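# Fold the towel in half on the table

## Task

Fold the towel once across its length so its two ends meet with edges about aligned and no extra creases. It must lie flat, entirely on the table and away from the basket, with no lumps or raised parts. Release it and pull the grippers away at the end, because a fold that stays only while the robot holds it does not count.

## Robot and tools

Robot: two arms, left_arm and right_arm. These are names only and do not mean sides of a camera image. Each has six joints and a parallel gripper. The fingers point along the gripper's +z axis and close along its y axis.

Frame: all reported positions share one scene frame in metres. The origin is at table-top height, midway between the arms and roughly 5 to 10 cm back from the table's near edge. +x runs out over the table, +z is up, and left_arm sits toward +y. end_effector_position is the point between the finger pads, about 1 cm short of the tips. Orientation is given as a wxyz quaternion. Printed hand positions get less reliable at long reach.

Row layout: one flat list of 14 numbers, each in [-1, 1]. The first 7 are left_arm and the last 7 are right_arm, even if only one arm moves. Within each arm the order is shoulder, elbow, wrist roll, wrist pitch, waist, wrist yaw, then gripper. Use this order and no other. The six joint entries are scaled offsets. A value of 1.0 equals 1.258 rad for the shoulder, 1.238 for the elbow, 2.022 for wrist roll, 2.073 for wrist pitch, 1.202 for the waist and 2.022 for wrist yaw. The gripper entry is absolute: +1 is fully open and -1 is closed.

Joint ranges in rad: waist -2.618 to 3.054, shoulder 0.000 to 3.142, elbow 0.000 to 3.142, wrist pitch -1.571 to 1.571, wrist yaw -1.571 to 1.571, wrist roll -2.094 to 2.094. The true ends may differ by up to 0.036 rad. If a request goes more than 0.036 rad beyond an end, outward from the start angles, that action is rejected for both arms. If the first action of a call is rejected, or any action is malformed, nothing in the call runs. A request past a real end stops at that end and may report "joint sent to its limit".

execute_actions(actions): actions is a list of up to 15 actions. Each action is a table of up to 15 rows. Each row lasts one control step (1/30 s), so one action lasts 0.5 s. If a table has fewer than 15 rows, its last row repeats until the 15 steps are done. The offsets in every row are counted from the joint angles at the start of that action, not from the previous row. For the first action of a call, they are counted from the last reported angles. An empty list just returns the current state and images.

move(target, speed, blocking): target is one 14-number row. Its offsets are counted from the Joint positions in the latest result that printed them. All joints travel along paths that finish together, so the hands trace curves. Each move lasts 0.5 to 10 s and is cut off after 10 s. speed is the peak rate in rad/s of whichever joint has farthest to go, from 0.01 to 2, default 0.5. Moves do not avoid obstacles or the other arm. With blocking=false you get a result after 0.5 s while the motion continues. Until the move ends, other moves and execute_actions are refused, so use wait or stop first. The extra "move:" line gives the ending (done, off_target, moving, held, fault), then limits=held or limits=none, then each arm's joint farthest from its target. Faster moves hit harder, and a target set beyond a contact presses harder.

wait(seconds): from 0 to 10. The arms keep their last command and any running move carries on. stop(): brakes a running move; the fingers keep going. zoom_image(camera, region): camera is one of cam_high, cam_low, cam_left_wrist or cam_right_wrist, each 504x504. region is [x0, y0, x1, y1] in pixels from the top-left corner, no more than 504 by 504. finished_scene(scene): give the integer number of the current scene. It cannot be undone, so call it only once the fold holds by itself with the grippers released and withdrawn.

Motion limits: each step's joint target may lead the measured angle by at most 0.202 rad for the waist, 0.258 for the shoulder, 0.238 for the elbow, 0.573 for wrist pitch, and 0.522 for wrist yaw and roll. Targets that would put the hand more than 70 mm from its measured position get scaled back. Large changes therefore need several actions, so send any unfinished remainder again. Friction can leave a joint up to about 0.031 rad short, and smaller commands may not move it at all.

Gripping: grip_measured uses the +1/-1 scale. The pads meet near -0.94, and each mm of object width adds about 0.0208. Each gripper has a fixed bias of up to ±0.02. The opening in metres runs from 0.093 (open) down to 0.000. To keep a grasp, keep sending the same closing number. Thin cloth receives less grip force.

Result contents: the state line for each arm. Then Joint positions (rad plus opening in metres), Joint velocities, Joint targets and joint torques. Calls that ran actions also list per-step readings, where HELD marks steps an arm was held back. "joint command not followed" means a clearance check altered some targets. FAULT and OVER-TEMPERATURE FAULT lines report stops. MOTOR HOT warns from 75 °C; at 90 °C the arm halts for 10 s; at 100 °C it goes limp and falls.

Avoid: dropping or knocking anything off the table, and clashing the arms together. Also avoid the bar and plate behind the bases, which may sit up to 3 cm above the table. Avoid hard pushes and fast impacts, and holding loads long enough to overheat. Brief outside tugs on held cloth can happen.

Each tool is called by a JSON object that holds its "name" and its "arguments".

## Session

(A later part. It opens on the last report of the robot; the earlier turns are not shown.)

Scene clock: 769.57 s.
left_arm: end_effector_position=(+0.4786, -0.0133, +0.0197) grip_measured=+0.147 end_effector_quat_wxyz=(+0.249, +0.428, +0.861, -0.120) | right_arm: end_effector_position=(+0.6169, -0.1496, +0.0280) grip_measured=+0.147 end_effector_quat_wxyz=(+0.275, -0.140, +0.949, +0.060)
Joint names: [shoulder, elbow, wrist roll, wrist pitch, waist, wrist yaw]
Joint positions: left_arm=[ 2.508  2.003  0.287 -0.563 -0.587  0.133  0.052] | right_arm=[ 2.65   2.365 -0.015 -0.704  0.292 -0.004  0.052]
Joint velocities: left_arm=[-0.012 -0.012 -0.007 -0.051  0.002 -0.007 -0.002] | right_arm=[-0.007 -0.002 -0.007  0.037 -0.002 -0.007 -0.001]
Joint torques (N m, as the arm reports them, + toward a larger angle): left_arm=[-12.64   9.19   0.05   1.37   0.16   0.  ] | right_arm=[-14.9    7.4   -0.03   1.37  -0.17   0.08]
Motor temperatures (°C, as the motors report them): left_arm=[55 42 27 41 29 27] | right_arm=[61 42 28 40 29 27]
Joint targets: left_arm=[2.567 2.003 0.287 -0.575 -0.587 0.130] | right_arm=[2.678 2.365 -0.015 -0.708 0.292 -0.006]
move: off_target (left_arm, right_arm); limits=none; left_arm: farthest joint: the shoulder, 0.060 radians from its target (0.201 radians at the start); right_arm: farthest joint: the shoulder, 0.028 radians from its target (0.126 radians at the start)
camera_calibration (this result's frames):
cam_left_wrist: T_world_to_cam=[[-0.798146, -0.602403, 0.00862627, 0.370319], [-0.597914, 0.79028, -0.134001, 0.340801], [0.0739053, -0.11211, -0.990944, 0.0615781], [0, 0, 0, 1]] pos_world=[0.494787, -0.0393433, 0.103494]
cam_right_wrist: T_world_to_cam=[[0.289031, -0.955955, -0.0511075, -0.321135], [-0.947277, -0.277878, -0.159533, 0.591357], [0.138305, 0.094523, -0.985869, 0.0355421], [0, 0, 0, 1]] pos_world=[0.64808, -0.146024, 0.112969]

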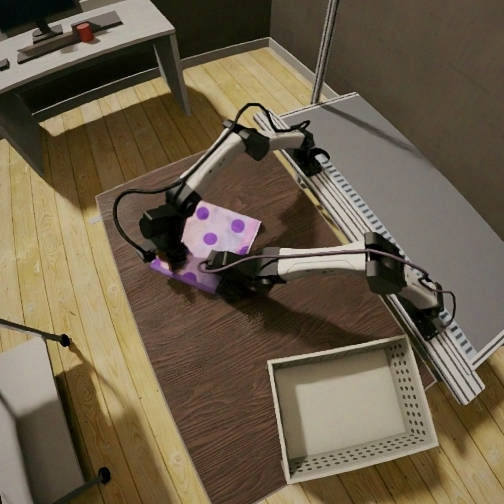

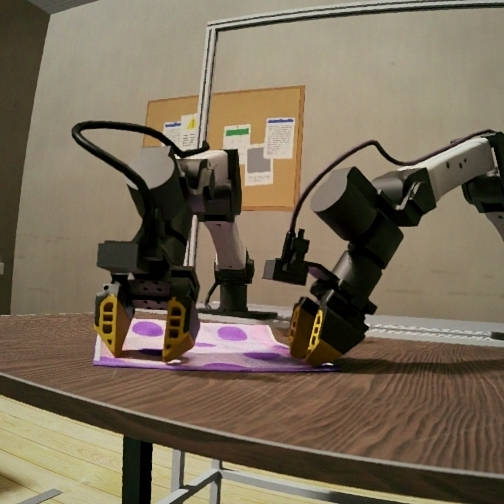

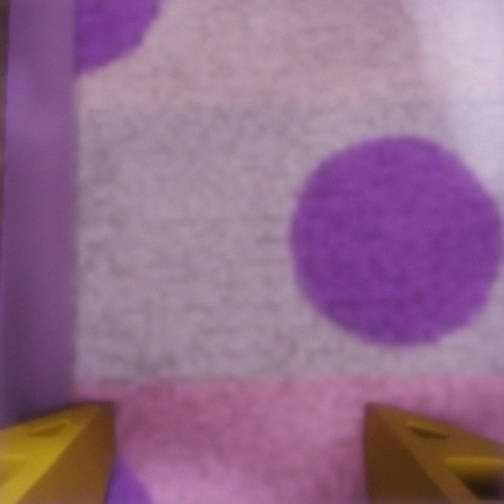

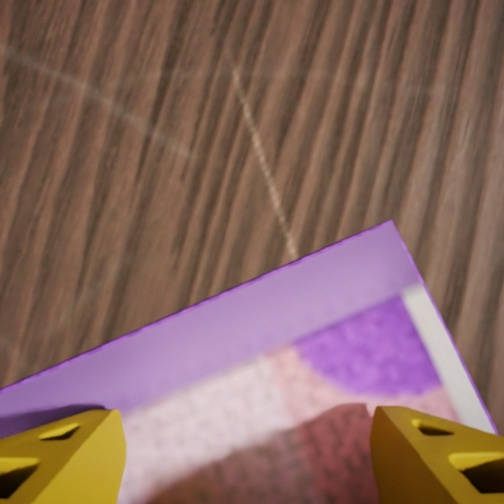

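Both pairs on cloth. Close while pressing.

{"name": "move", "arguments": {"target": [0.045,0,0,0,0,0,-1,0.045,0,0,0,0,0,-1], "speed": 0.1}}

{"name": "move", "arguments": {"target": [-0.08,0,0,0,0,0,-1,-0.08,0,0,0,0,0,-1], "speed": 0.2}}

Scene clock: 775.00 s.
left_arm: end_effector_position=(+0.4823, -0.0161, +0.0213) grip_measured=-1.000 end_effector_quat_wxyz=(+0.259, +0.427, +0.858, -0.122) | right_arm: end_effector_position=(+0.6174, -0.1495, +0.0267) grip_measured=-1.000 end_effector_quat_wxyz=(+0.276, -0.140, +0.949, +0.062)
Joint names: [shoulder, elbow, wrist roll, wrist pitch, waist, wrist yaw]
Joint positions: left_arm=[ 2.51   2.003  0.287 -0.539 -0.587  0.134  0.   ] | right_arm=[ 2.653  2.365 -0.015 -0.7    0.291 -0.009  0.   ]
Joint velocities: left_arm=[ 0.002  0.007 -0.037 -0.007 -0.002  0.007  0.   ] | right_arm=[ 0.002 -0.012 -0.051 -0.022 -0.012 -0.051  0.   ]
Joint torques (N m, as the arm reports them, + toward a larger angle): left_arm=[-13.32   9.2    0.04   1.29   0.21   0.04] | right_arm=[-12.58   7.42  -0.04   1.34  -0.08   0.15]
Motor temperatures (°C, as the motors report them): left_arm=[55 42 27 41 29 27] | right_arm=[63 42 28 40 29 27]
Joint targets: left_arm=[2.564 2.003 0.287 -0.563 -0.587 0.133] | right_arm=[2.706 2.365 -0.015 -0.704 0.292 -0.005]
move: off_target (left_arm, right_arm); limits=none; left_arm: farthest joint: the shoulder, 0.055 radians from its target (0.057 radians at the start); right_arm: farthest joint: the shoulder, 0.054 radians from its target (0.057 radians at the start)
camera_calibration (this result's frames):
cam_left_wrist: T_world_to_cam=[[-0.798219, -0.60236, 0.00303366, 0.371737], [-0.595545, 0.788413, -0.154048, 0.344598], [0.0904006, -0.124771, -0.988059, 0.0543889], [0, 0, 0, 1]] pos_world=[0.497035, -0.0409804, 0.105696]
cam_right_wrist: T_world_to_cam=[[0.290064, -0.955448, -0.0546145, -0.321642], [-0.946956, -0.2783, -0.160697, 0.591466], [0.138338, 0.0983299, -0.985492, 0.0346785], [0, 0, 0, 1]] pos_world=[0.648591, -0.146117, 0.111656]

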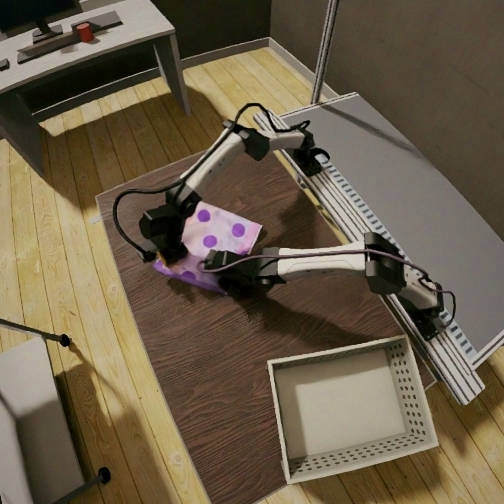

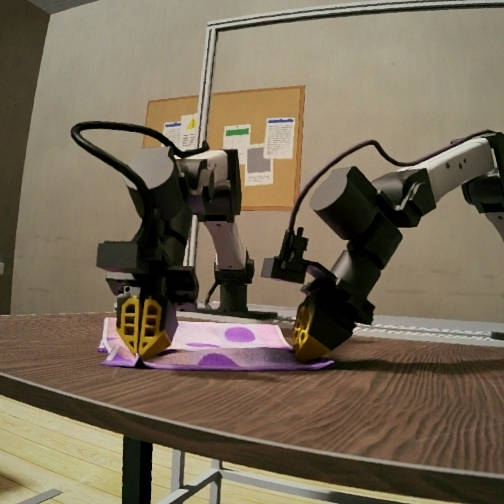

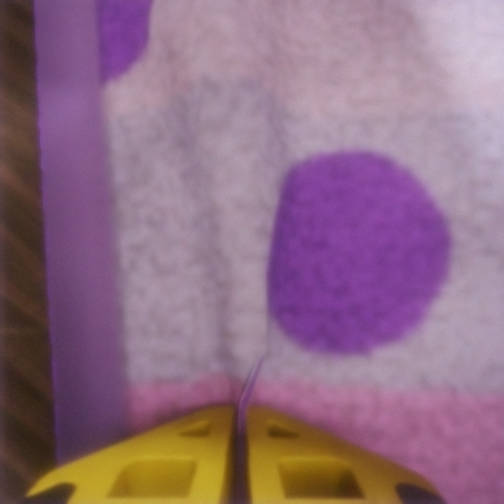

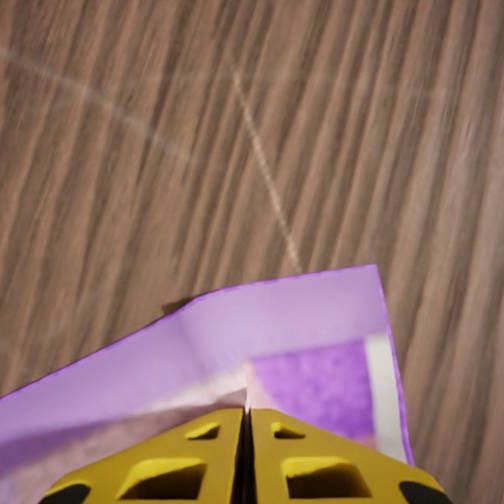

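Scene clock: 775.90 s.
left_arm: end_effector_position=(+0.4898, -0.0190, +0.0827) grip_measured=-1.000 end_effector_quat_wxyz=(+0.309, +0.423, +0.842, -0.129) | right_arm: end_effector_position=(+0.6237, -0.1499, +0.0793) grip_measured=-1.000 end_effector_quat_wxyz=(+0.315, -0.138, +0.936, +0.067)
Joint names: [shoulder, elbow, wrist roll, wrist pitch, waist, wrist yaw]
Joint positions: left_arm=[ 2.406  2.003  0.287 -0.536 -0.587  0.134  0.   ] | right_arm=[ 2.568  2.365 -0.015 -0.701  0.291 -0.009  0.   ]
Joint velocities: left_arm=[-0.012 -0.012  0.022  0.007  0.002 -0.037  0.   ] | right_arm=[-0.002 -0.002  0.022  0.037 -0.012  0.007  0.   ]
Joint torques (N m, as the arm reports them, + toward a larger angle): left_arm=[-17.34   9.73   0.05   1.69   0.21   0.05] | right_arm=[-18.48   7.54  -0.04   1.52  -0.2    0.1 ]
Motor temperatures (°C, as the motors report them): left_arm=[55 42 27 41 29 27] | right_arm=[63 42 28 40 29 27]
Joint targets: left_arm=[2.409 2.003 0.287 -0.539 -0.587 0.134] | right_arm=[2.552 2.365 -0.015 -0.700 0.291 -0.008]
move: done; limits=none; left_arm: farthest joint: the shoulder, 0.003 radians from its target (0.101 radians at the start); right_arm: farthest joint: the shoulder, 0.015 radians from its target (0.101 radians at the start)
camera_calibration (this result's frames):
cam_left_wrist: T_world_to_cam=[[-0.79507, -0.605772, -0.0300496, 0.376873], [-0.580139, 0.77401, -0.253667, 0.36124], [0.176923, -0.18425, -0.966825, 0.0686716], [0, 0, 0, 1]] pos_world=[0.497061, -0.0386516, 0.169353]
cam_right_wrist: T_world_to_cam=[[0.291077, -0.955173, -0.054027, -0.321643], [-0.931691, -0.270188, -0.242796, 0.6039], [0.217315, 0.121009, -0.968572, 0.0384941], [0, 0, 0, 1]] pos_world=[0.647906, -0.148716, 0.166531]

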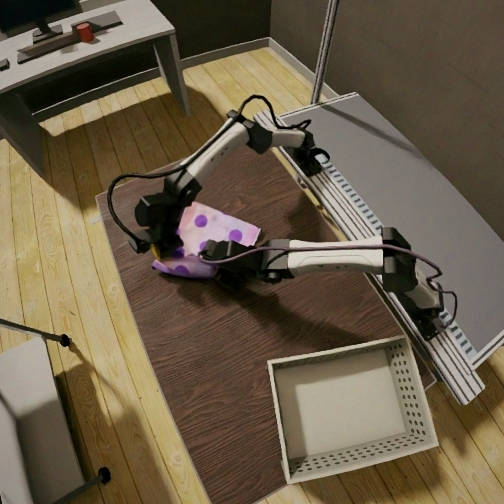

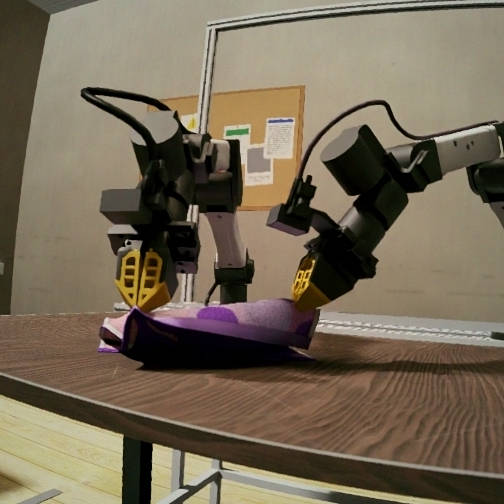

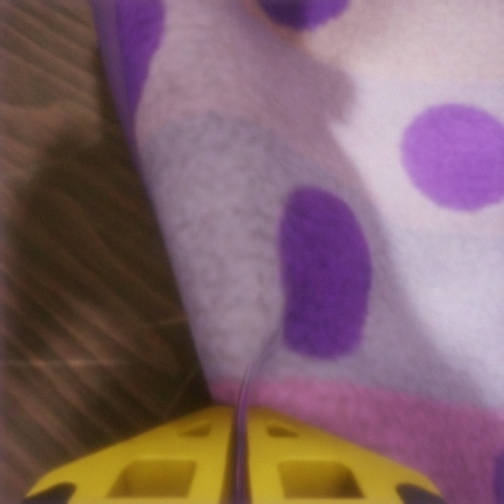

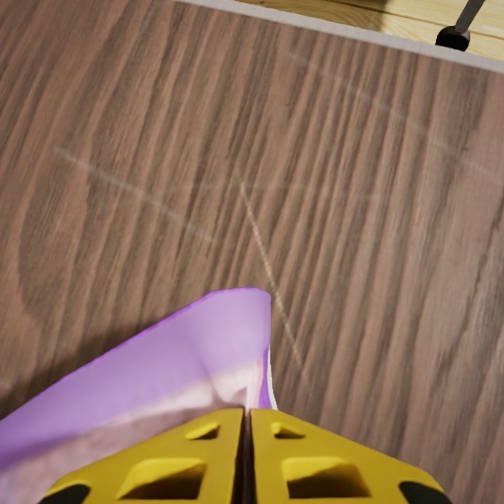

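{"name": "move", "arguments": {"target": [-0.095,-0.17,-0.07,0.043,-0.135,0,-1,-0.325,-0.58,0,0.143,-0.05,0,-1], "speed": 0.25}}

Scene clock: 792.70 s.
left_arm: end_effector_position=(+0.4122, -0.0709, +0.0864) grip_measured=-1.000 end_effector_quat_wxyz=(+0.293, +0.430, +0.837, -0.170) | right_arm: end_effector_position=(+0.5450, -0.2016, +0.0653) grip_measured=-1.000 end_effector_quat_wxyz=(+0.291, -0.116, +0.948, +0.057)
Joint names: [shoulder, elbow, wrist roll, wrist pitch, waist, wrist yaw]
Joint positions: left_arm=[ 2.293  1.811  0.153 -0.451 -0.737  0.134  0.   ] | right_arm=[ 2.185  1.667 -0.015 -0.439  0.24  -0.01   0.   ]
Joint velocities: left_arm=[ 0.007  0.002  0.051 -0.051  0.007  0.007  0.   ] | right_arm=[-0.002 -0.022 -0.051  0.022 -0.007 -0.051  0.   ]
Joint torques (N m, as the arm reports them, + toward a larger angle): left_arm=[-17.2    7.56  -0.04   1.76  -0.7    0.05] | right_arm=[-16.45   5.78  -0.04   1.75  -1.06   0.12]
Motor temperatures (°C, as the motors report them): left_arm=[61 42 27 41 29 27] | right_arm=[71 42 28 41 29 27]
Joint targets: left_arm=[2.286 1.792 0.145 -0.447 -0.749 0.134] | right_arm=[2.159 1.647 -0.015 -0.405 0.231 -0.008]
move: off_target (right_arm); limits=none; left_arm: farthest joint: the elbow, 0.018 radians from its target (0.210 radians at the start); right_arm: farthest joint: the wrist pitch, 0.034 radians from its target (0.297 radians at the start)
camera_calibration (this result's frames):
cam_left_wrist: T_world_to_cam=[[-0.821844, -0.567767, 0.0470473, 0.290936], [-0.558557, 0.786737, -0.26279, 0.350194], [0.11219, -0.242251, -0.963705, 0.0987156], [0, 0, 0, 1]] pos_world=[0.423633, -0.0864124, 0.173472]
cam_right_wrist: T_world_to_cam=[[0.242592, -0.968549, -0.0553397, -0.3251], [-0.954968, -0.228367, -0.189434, 0.530878], [0.170838, 0.0988028, -0.980333, 0.0699996], [0, 0, 0, 1]] pos_world=[0.573879, -0.200556, 0.151198]

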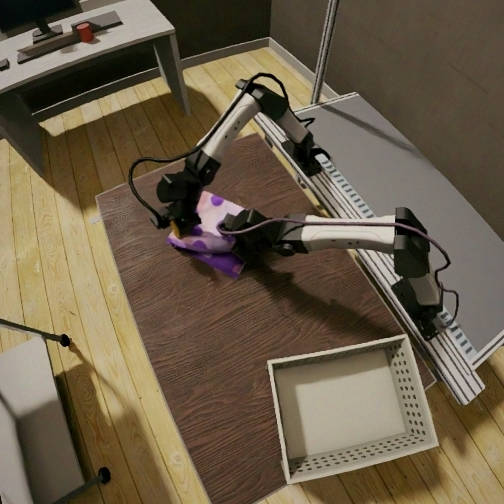

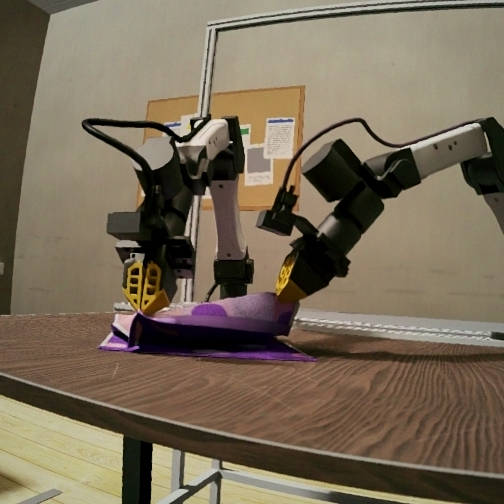

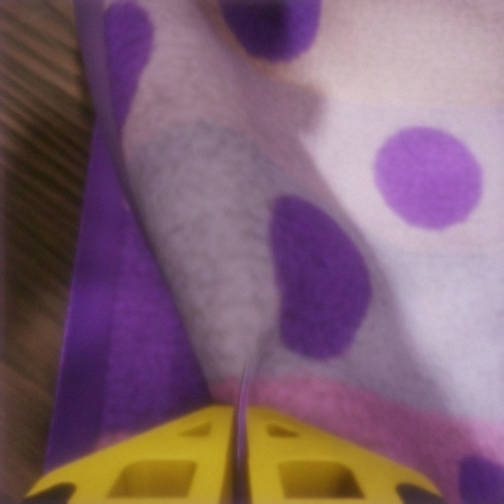

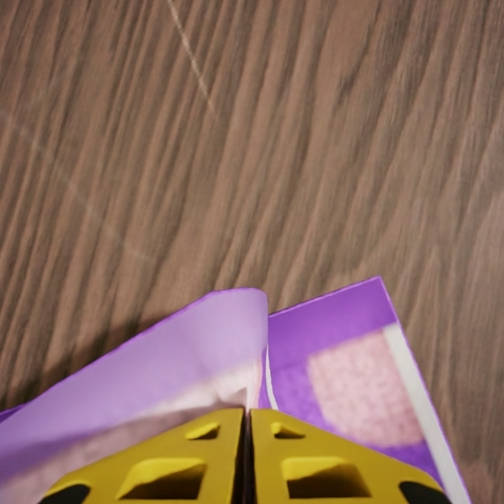

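{"name": "move", "arguments": {"target": [0.085,0.01,0,0,0.04,0,-1,0.055,0,0,0,0,0,-1], "speed": 0.15}}

{"name": "move", "arguments": {"target": [0,0,0,0,0,0,0.2,0,0,0,0,0,0,0.2], "speed": 0.1}}

{"name": "move", "arguments": {"target": [-0.2,0,0,0,0,0,0.2,-0.2,0,0,0,0,-0.0,0.2], "speed": 0.4}}

Scene clock: 811.90 s.
left_arm: end_effector_position=(+0.4257, -0.0514, +0.0378) grip_measured=-1.000 end_effector_quat_wxyz=(+0.259, +0.415, +0.858, -0.155) | right_arm: end_effector_position=(+0.5407, -0.2006, +0.0372) grip_measured=-1.000 end_effector_quat_wxyz=(+0.265, -0.118, +0.955, +0.057)
Joint names: [shoulder, elbow, wrist roll, wrist pitch, waist, wrist yaw]
Joint positions: left_arm=[ 2.38   1.811  0.152 -0.446 -0.694  0.134  0.   ] | right_arm=[ 2.238  1.667 -0.015 -0.439  0.24  -0.016  0.   ]
Joint velocities: left_arm=[-0.012  0.007 -0.081 -0.051  0.002  0.037  0.   ] | right_arm=[-0.007 -0.017 -0.051 -0.007 -0.002  0.066  0.   ]
Joint torques (N m, as the arm reports them, + toward a larger angle): left_arm=[-15.2   10.43   0.05   1.53   0.59   0.04] | right_arm=[-12.9    7.03  -0.04   1.37  -0.22   0.16]
Motor temperatures (°C, as the motors report them): left_arm=[64 41 27 41 29 27] | right_arm=[73 41 28 41 29 27]
Joint targets: left_arm=[2.400 1.823 0.153 -0.451 -0.689 0.134] | right_arm=[2.254 1.667 -0.015 -0.439 0.240 -0.011]
move: done; limits=none; left_arm: farthest joint: the shoulder, 0.020 radians from its target (0.107 radians at the start); right_arm: farthest joint: the shoulder, 0.016 radians from its target (0.069 radians at the start)
camera_calibration (this result's frames):
cam_left_wrist: T_world_to_cam=[[-0.794373, -0.60387, 0.065669, 0.301152], [-0.604417, 0.775044, -0.184355, 0.345573], [0.0604304, -0.186138, -0.980663, 0.0806945], [0, 0, 0, 1]] pos_world=[0.443221, -0.0709578, 0.123066]
cam_right_wrist: T_world_to_cam=[[0.244479, -0.967778, -0.0602915, -0.325251], [-0.962359, -0.234558, -0.137288, 0.522548], [0.118722, 0.0915861, -0.988695, 0.0700916], [0, 0, 0, 1]] pos_world=[0.574074, -0.198623, 0.121429]

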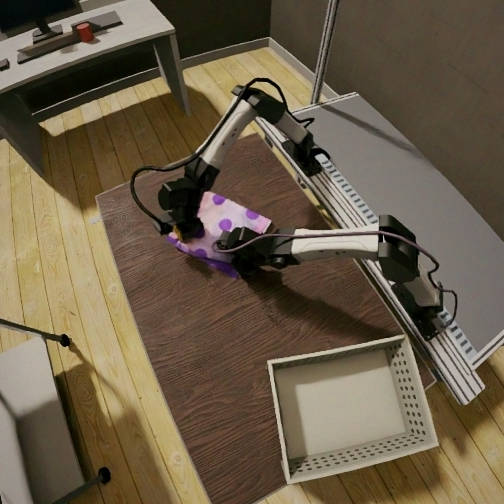

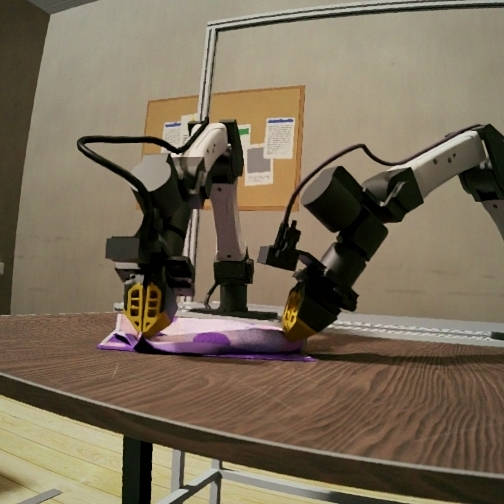

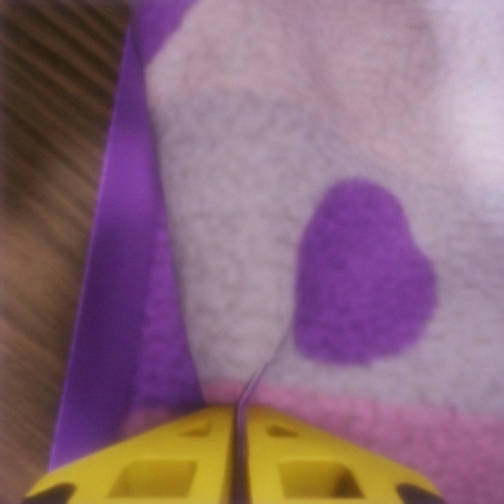

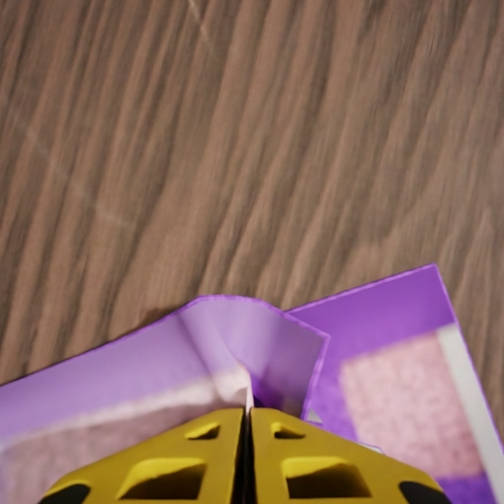

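Scene clock: 812.40 s.
left_arm: end_effector_position=(+0.4257, -0.0514, +0.0378) grip_measured=+0.197 end_effector_quat_wxyz=(+0.259, +0.415, +0.858, -0.155) | right_arm: end_effector_position=(+0.5407, -0.2005, +0.0372) grip_measured=+0.197 end_effector_quat_wxyz=(+0.265, -0.118, +0.955, +0.057)
Joint names: [shoulder, elbow, wrist roll, wrist pitch, waist, wrist yaw]
Joint positions: left_arm=[ 2.38   1.811  0.152 -0.446 -0.694  0.134  0.055] | right_arm=[ 2.238  1.667 -0.015 -0.439  0.24  -0.016  0.055]
Joint velocities: left_arm=[ 0.007 -0.012  0.022 -0.022 -0.002  0.037 -0.001] | right_arm=[ 0.012  0.002  0.066 -0.007  0.007 -0.022 -0.001]
Joint torques (N m, as the arm reports them, + toward a larger angle): left_arm=[-17.01   9.12   0.05   1.58   0.13   0.06] | right_arm=[-14.36   7.08  -0.04   1.35  -0.17   0.11]
Motor temperatures (°C, as the motors report them): left_arm=[64 41 27 41 29 27] | right_arm=[73 41 28 41 29 27]
Joint targets: left_arm=[2.380 1.811 0.152 -0.446 -0.694 0.134] | right_arm=[2.238 1.667 -0.015 -0.439 0.240 -0.016]
move: done; limits=none; left_arm: farthest joint: the waist, 0.000 radians from its target (0.000 radians at the start); right_arm: farthest joint: the waist, 0.000 radians from its target (0.000 radians at the start)
camera_calibration (this result's frames):
cam_left_wrist: T_world_to_cam=[[-0.794373, -0.60387, 0.065669, 0.301152], [-0.604417, 0.775044, -0.184355, 0.345573], [0.0604304, -0.186138, -0.980663, 0.0806945], [0, 0, 0, 1]] pos_world=[0.443221, -0.0709578, 0.123066]
cam_right_wrist: T_world_to_cam=[[0.244667, -0.96771, -0.0606166, -0.325263], [-0.962322, -0.234705, -0.137296, 0.522498], [0.118636, 0.0919246, -0.988674, 0.0702049], [0, 0, 0, 1]] pos_world=[0.574064, -0.198581, 0.121431]

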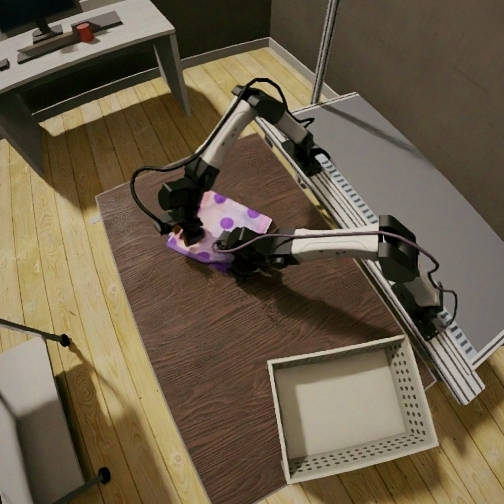

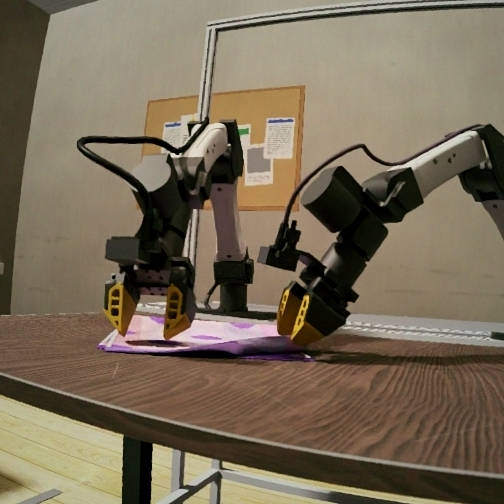

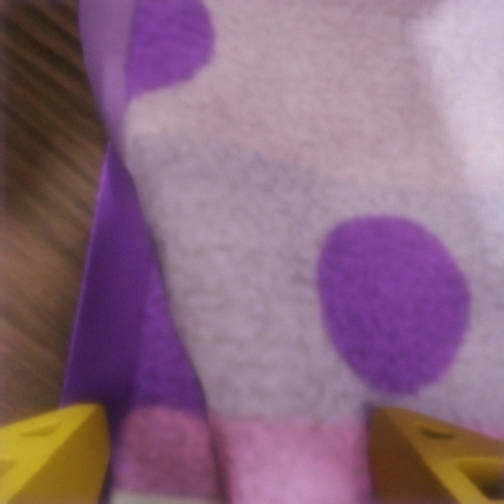

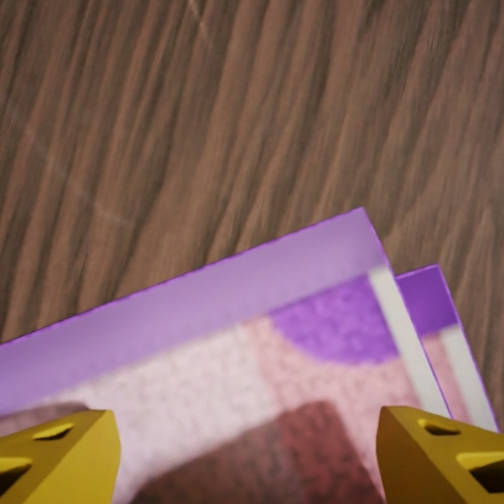

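Scene clock: 813.47 s.
left_arm: end_effector_position=(+0.4303, -0.0502, +0.1855) grip_measured=+0.197 end_effector_quat_wxyz=(+0.377, +0.402, +0.814, -0.185) | right_arm: end_effector_position=(+0.5470, -0.2044, +0.1647) grip_measured=+0.197 end_effector_quat_wxyz=(+0.377, -0.112, +0.917, +0.069)
Joint names: [shoulder, elbow, wrist roll, wrist pitch, waist, wrist yaw]
Joint positions: left_arm=[ 2.119  1.811  0.152 -0.445 -0.694  0.134  0.055] | right_arm=[ 1.999  1.667 -0.015 -0.441  0.24  -0.016  0.055]
Joint velocities: left_arm=[-0.007 -0.002  0.037 -0.022 -0.002 -0.022  0.   ] | right_arm=[ 0.002  0.002  0.007 -0.037 -0.002  0.007  0.   ]
Joint torques (N m, as the arm reports them, + toward a larger angle): left_arm=[-14.57  10.03   0.04   1.98   0.18   0.04] | right_arm=[-14.05   7.7   -0.04   1.7   -0.19   0.1 ]
Motor temperatures (°C, as the motors report them): left_arm=[64 41 27 41 29 27] | right_arm=[73 41 28 41 29 27]
Joint targets: left_arm=[2.128 1.811 0.152 -0.445 -0.694 0.134] | right_arm=[1.986 1.667 -0.015 -0.438 0.240 -0.016]
move: done; limits=none; left_arm: farthest joint: the shoulder, 0.010 radians from its target (0.252 radians at the start); right_arm: farthest joint: the shoulder, 0.012 radians from its target (0.251 radians at the start)
camera_calibration (this result's frames):
cam_left_wrist: T_world_to_cam=[[-0.797858, -0.602732, 0.01173, 0.307374], [-0.548748, 0.718066, -0.428085, 0.393023], [0.249597, -0.347988, -0.903662, 0.121673], [0, 0, 0, 1]] pos_world=[0.430542, -0.0546114, 0.274592]
cam_right_wrist: T_world_to_cam=[[0.248859, -0.96682, -0.0576962, -0.325424], [-0.906375, -0.211475, -0.365737, 0.556886], [0.3414, 0.143311, -0.928928, 0.0746604], [0, 0, 0, 1]] pos_world=[0.560243, -0.207559, 0.254252]

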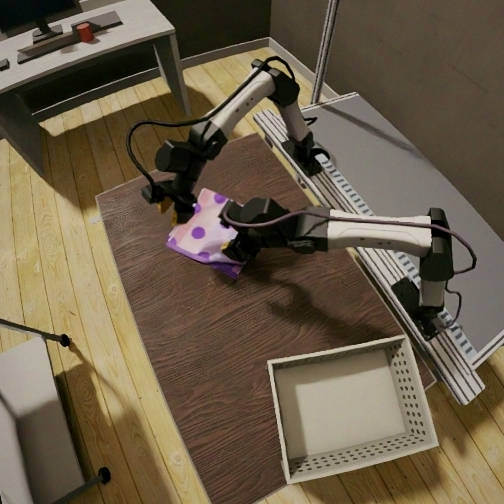

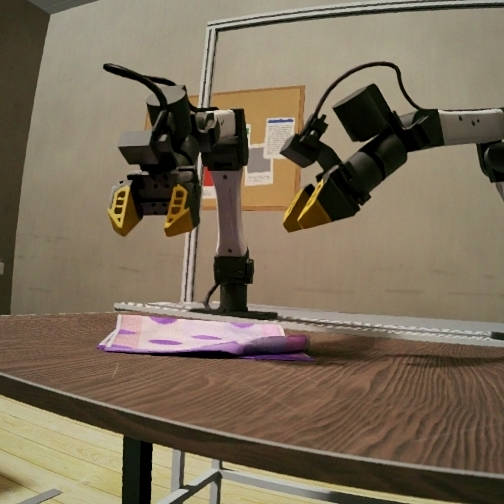

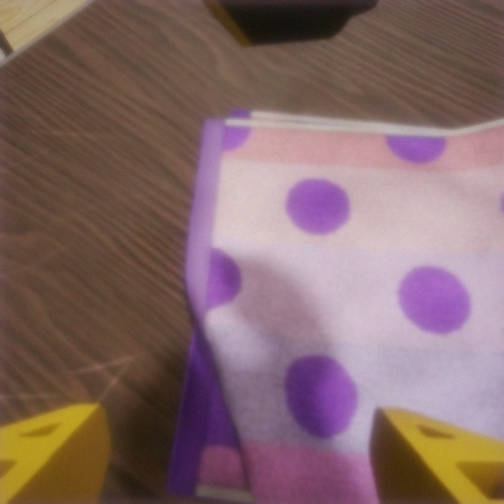

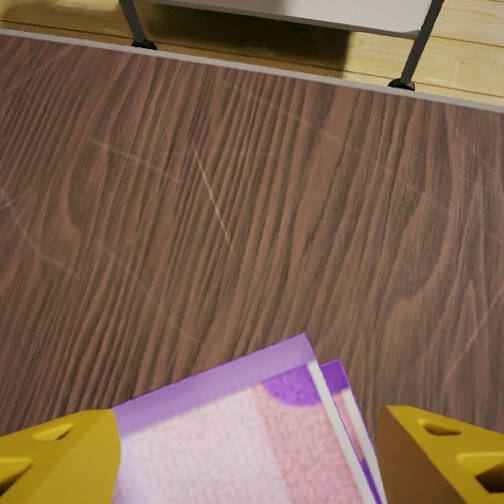

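{"name": "move", "arguments": {"target": [-0.5,-0.6,0,0,0,0,0.2,-0.5,-0.6,0,0,-0.2,0,0.2], "speed": 0.7}}

{"name": "zoom_image", "arguments": {"camera": "cam_high", "region": [140, 160, 300, 320]}}

{"name": "zoom_image", "arguments": {"camera": "cam_low", "region": [80, 290, 340, 390]}}

Scene clock: 824.23 s.
left_arm: end_effector_position=(+0.2953, +0.0668, +0.1738) grip_measured=+0.197 end_effector_quat_wxyz=(+0.330, +0.408, +0.833, -0.173) | right_arm: end_effector_position=(+0.3794, -0.3321, +0.1338) grip_measured=+0.197 end_effector_quat_wxyz=(+0.320, -0.006, +0.947, +0.023)
Joint names: [shoulder, elbow, wrist roll, wrist pitch, waist, wrist yaw]
Joint positions: left_arm=[ 1.495  1.086  0.152 -0.45  -0.694  0.134  0.055] | right_arm=[ 1.392  0.942 -0.015 -0.447  0.007 -0.016  0.055]
Joint velocities: left_arm=[-0.007  0.007 -0.007  0.037 -0.022  0.051 -0.   ] | right_arm=[ 0.007 -0.017 -0.051  0.037 -0.007 -0.051 -0.001]
Joint torques (N m, as the arm reports them, + toward a larger angle): left_arm=[-8.77  7.96  0.04  1.89  0.18  0.04] | right_arm=[-8.69  6.05 -0.04  1.58 -0.92  0.1 ]
Motor temperatures (°C, as the motors report them): left_arm=[63 42 27 42 29 27] | right_arm=[72 41 28 41 29 27]
Joint targets: left_arm=[1.490 1.068 0.152 -0.445 -0.694 0.134] | right_arm=[1.370 0.924 -0.015 -0.441 -0.001 -0.016]
move: off_target (right_arm); limits=none; left_arm: farthest joint: the elbow, 0.018 radians from its target (0.743 radians at the start); right_arm: farthest joint: the shoulder, 0.022 radians from its target (0.629 radians at the start)
camera_calibration (this result's frames):
cam_left_wrist: T_world_to_cam=[[-0.797734, -0.60207, 0.0336493, 0.266448], [-0.577119, 0.746116, -0.332031, 0.219713], [0.1748, -0.284292, -0.942668, 0.210074], [0, 0, 0, 1]] pos_world=[0.302634, 0.056211, 0.262016]
cam_right_wrist: T_world_to_cam=[[0.0161261, -0.998365, -0.0548378, -0.331497], [-0.970996, -0.00255185, -0.239081, 0.443641], [0.23855, 0.0571027, -0.96945, 0.137331], [0, 0, 0, 1]] pos_world=[0.40336, -0.337665, 0.221023]

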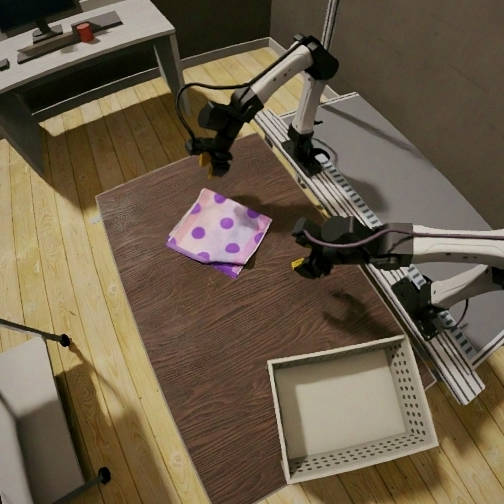

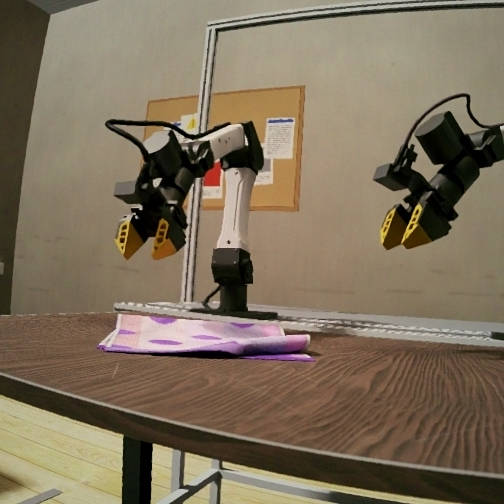

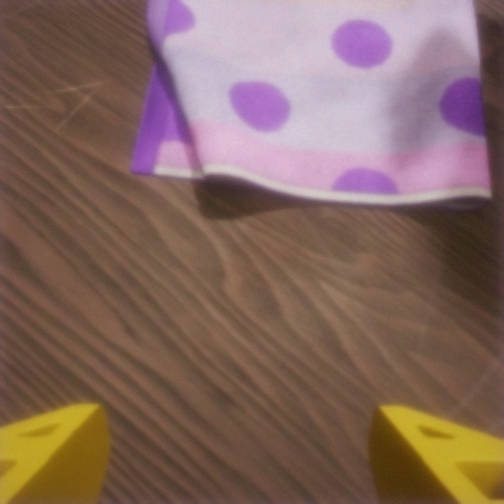

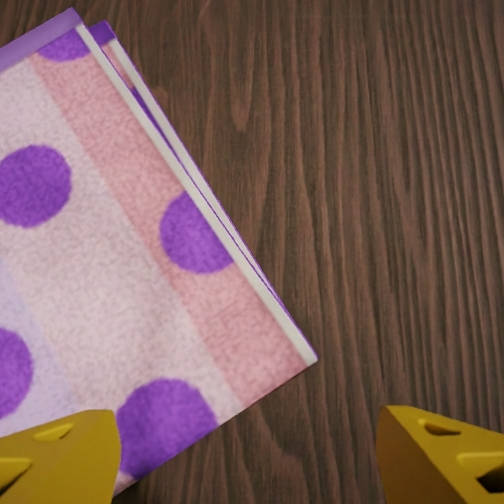

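Region (140, 160, 300, 320) of cam_high's 504x504 image, scaled by 3.150, with more detail than that image has.

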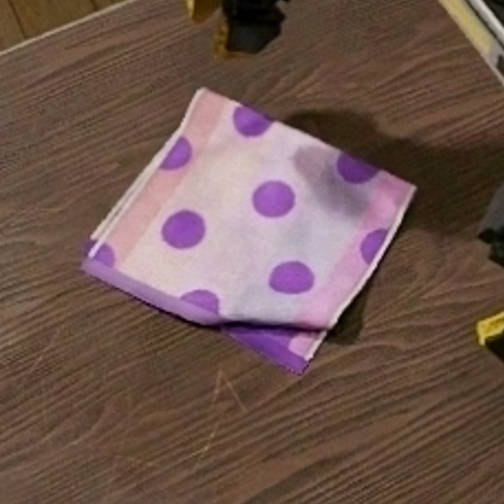

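Region (80, 290, 340, 390) of cam_low's 504x504 image, scaled by 1.938, with more detail than that image has; it fills the top 194 rows of this view, and the rest is white.

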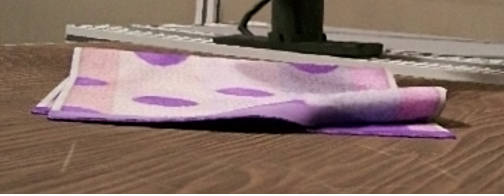

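{"name": "execute_actions", "arguments": {"actions": []}}

{"name": "zoom_image", "arguments": {"camera": "cam_high", "region": [140,150,320,330]}}

{"name": "zoom_image", "arguments": {"camera": "cam_low", "region": [100,150,400,400]}}

Scene clock: 852.87 s.
left_arm: end_effector_position=(+0.2953, +0.0668, +0.1738) grip_measured=+0.197 end_effector_quat_wxyz=(+0.330, +0.408, +0.833, -0.173) | right_arm: end_effector_position=(+0.3794, -0.3321, +0.1338) grip_measured=+0.197 end_effector_quat_wxyz=(+0.320, -0.006, +0.947, +0.023)
Joint names: [shoulder, elbow, wrist roll, wrist pitch, waist, wrist yaw]
Joint positions: left_arm=[ 1.495  1.086  0.152 -0.45  -0.694  0.134  0.055] | right_arm=[ 1.392  0.942 -0.015 -0.447  0.007 -0.016  0.055]
Joint velocities: left_arm=[-0.007 -0.002  0.051 -0.066 -0.002 -0.007 -0.   ] | right_arm=[ 0.002 -0.022 -0.022 -0.007 -0.002 -0.007 -0.001]
Joint torques (N m, as the arm reports them, + toward a larger angle): left_arm=[-8.68  7.96  0.05  1.9   0.16  0.05] | right_arm=[-8.63  6.03 -0.04  1.57 -0.9   0.1 ]
Motor temperatures (°C, as the motors report them): left_arm=[55 41 27 42 29 27] | right_arm=[63 40 28 41 29 27]
Joint targets: left_arm=[1.490 1.068 0.152 -0.445 -0.694 0.134] | right_arm=[1.370 0.924 -0.015 -0.441 -0.001 -0.016]
camera_calibration (this result's frames):
cam_left_wrist: T_world_to_cam=[[-0.797734, -0.60207, 0.0336493, 0.266448], [-0.577119, 0.746116, -0.332031, 0.219713], [0.1748, -0.284292, -0.942668, 0.210074], [0, 0, 0, 1]] pos_world=[0.302634, 0.056211, 0.262016]
cam_right_wrist: T_world_to_cam=[[0.0161261, -0.998365, -0.0548378, -0.331497], [-0.970996, -0.00255185, -0.239081, 0.443641], [0.23855, 0.0571027, -0.96945, 0.137331], [0, 0, 0, 1]] pos_world=[0.40336, -0.337665, 0.221023]

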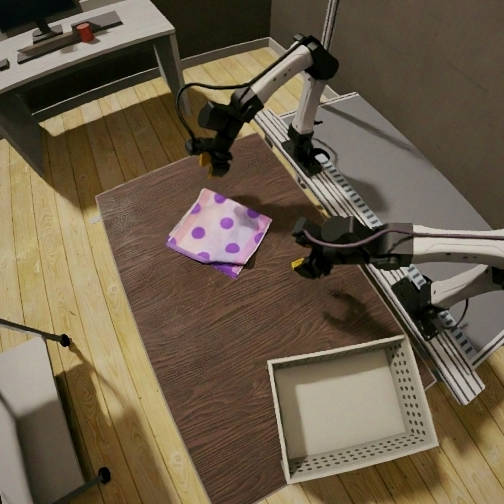

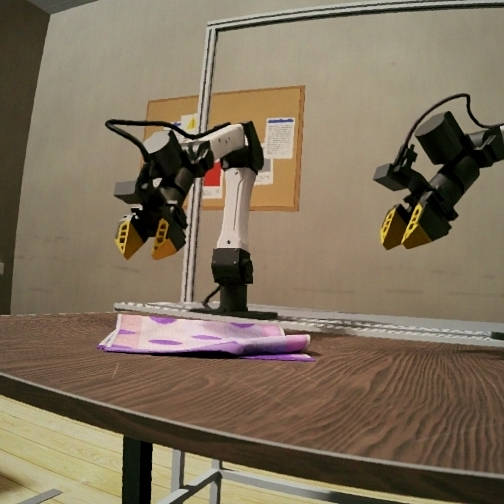

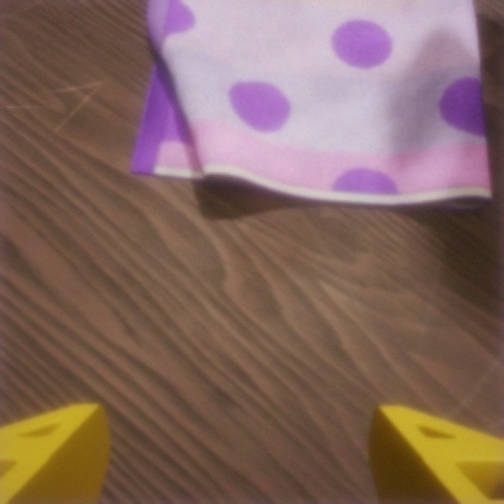

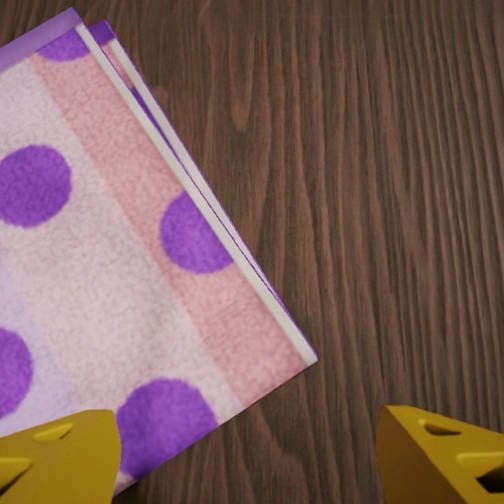

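Region (140, 150, 320, 330) of cam_high's 504x504 image, scaled by 2.800, with more detail than that image has.

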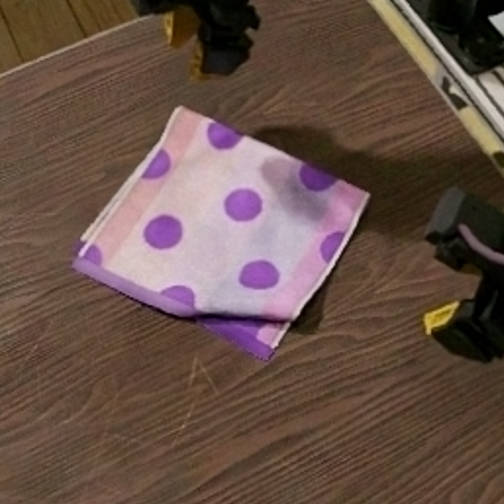

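Region (100, 150, 400, 400) of cam_low's 504x504 image, scaled by 1.680, with more detail than that image has.

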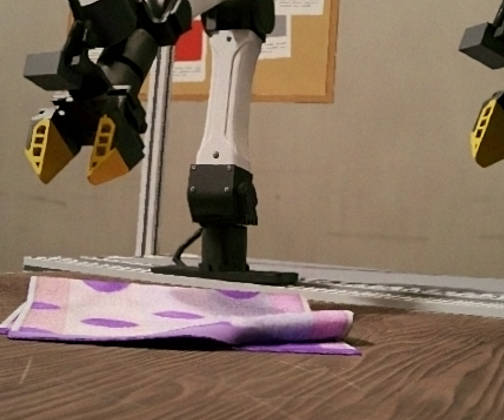

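{"name": "move", "arguments": {"target": [0.31,-0.16,-0.075,0.405,-0.075,-0.066,-1,0,0,0,0,0,0,0.2], "speed": 0.8}}

Scene clock: 907.50 s.
left_arm: end_effector_position=(+0.3453, -0.0019, +0.0873) grip_measured=-1.000 end_effector_quat_wxyz=(+0.445, +0.337, +0.805, -0.199) | right_arm: end_effector_position=(+0.3794, -0.3321, +0.1338) grip_measured=+0.197 end_effector_quat_wxyz=(+0.320, -0.006, +0.947, +0.023)
Joint names: [shoulder, elbow, wrist roll, wrist pitch, waist, wrist yaw]
Joint positions: left_arm=[ 1.871  0.9    0.008  0.38  -0.773  0.007  0.   ] | right_arm=[ 1.392  0.942 -0.015 -0.447  0.007 -0.016  0.055]
Joint velocities: left_arm=[-0.017 -0.002  0.007 -0.081 -0.002 -0.022  0.   ] | right_arm=[-0.022 -0.012  0.007  0.022  0.022 -0.022 -0.   ]
Joint torques (N m, as the arm reports them, + toward a larger angle): left_arm=[-10.06   7.08  -0.03   2.25  -0.74  -0.09] | right_arm=[-6.62  7.44 -0.04  1.52 -0.19  0.09]
Motor temperatures (°C, as the motors report them): left_arm=[49 41 27 43 29 27] | right_arm=[56 40 28 41 29 27]
Joint targets: left_arm=[1.885 0.888 0.001 0.390 -0.784 0.000] | right_arm=[1.392 0.942 -0.015 -0.447 0.007 -0.016]
move: done; limits=none; left_arm: farthest joint: the shoulder, 0.014 radians from its target (0.390 radians at the start); right_arm: farthest joint: the waist, 0.000 radians from its target (0.000 radians at the start)
camera_calibration (this result's frames):
cam_left_wrist: T_world_to_cam=[[-0.726373, -0.686527, 0.032593, 0.243161], [-0.582673, 0.589954, -0.558969, 0.292554], [0.364519, -0.425011, -0.828548, 0.0245907], [0, 0, 0, 1]] pos_world=[0.338125, 0.00479494, 0.175978]
cam_right_wrist: T_world_to_cam=[[0.0161261, -0.998365, -0.0548378, -0.331497], [-0.970996, -0.00255185, -0.239081, 0.443641], [0.23855, 0.0571027, -0.96945, 0.137331], [0, 0, 0, 1]] pos_world=[0.40336, -0.337665, 0.221023]

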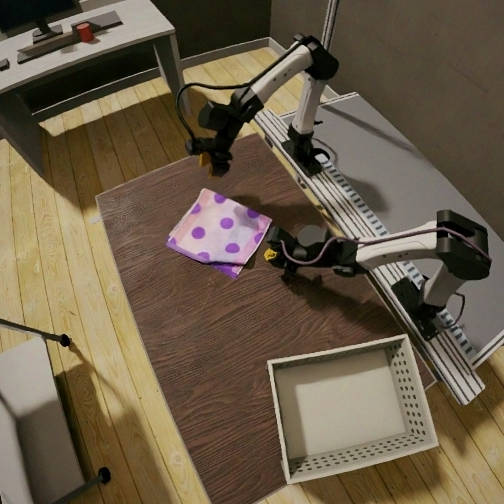

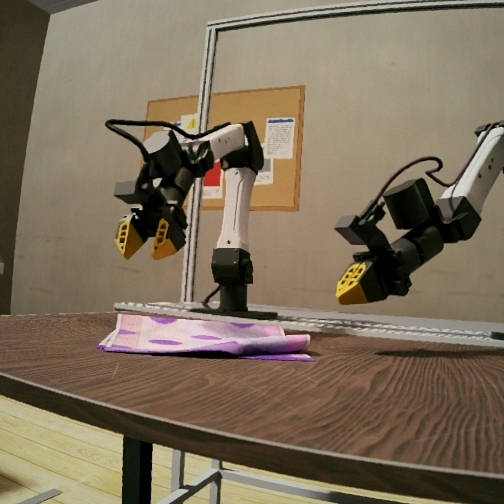

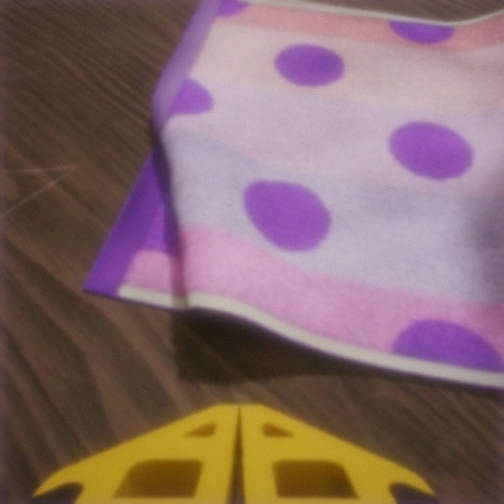

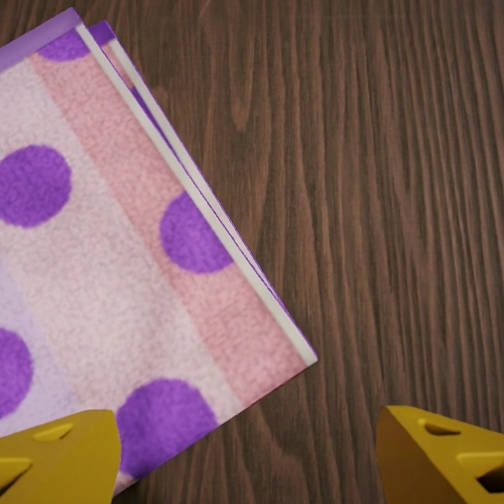

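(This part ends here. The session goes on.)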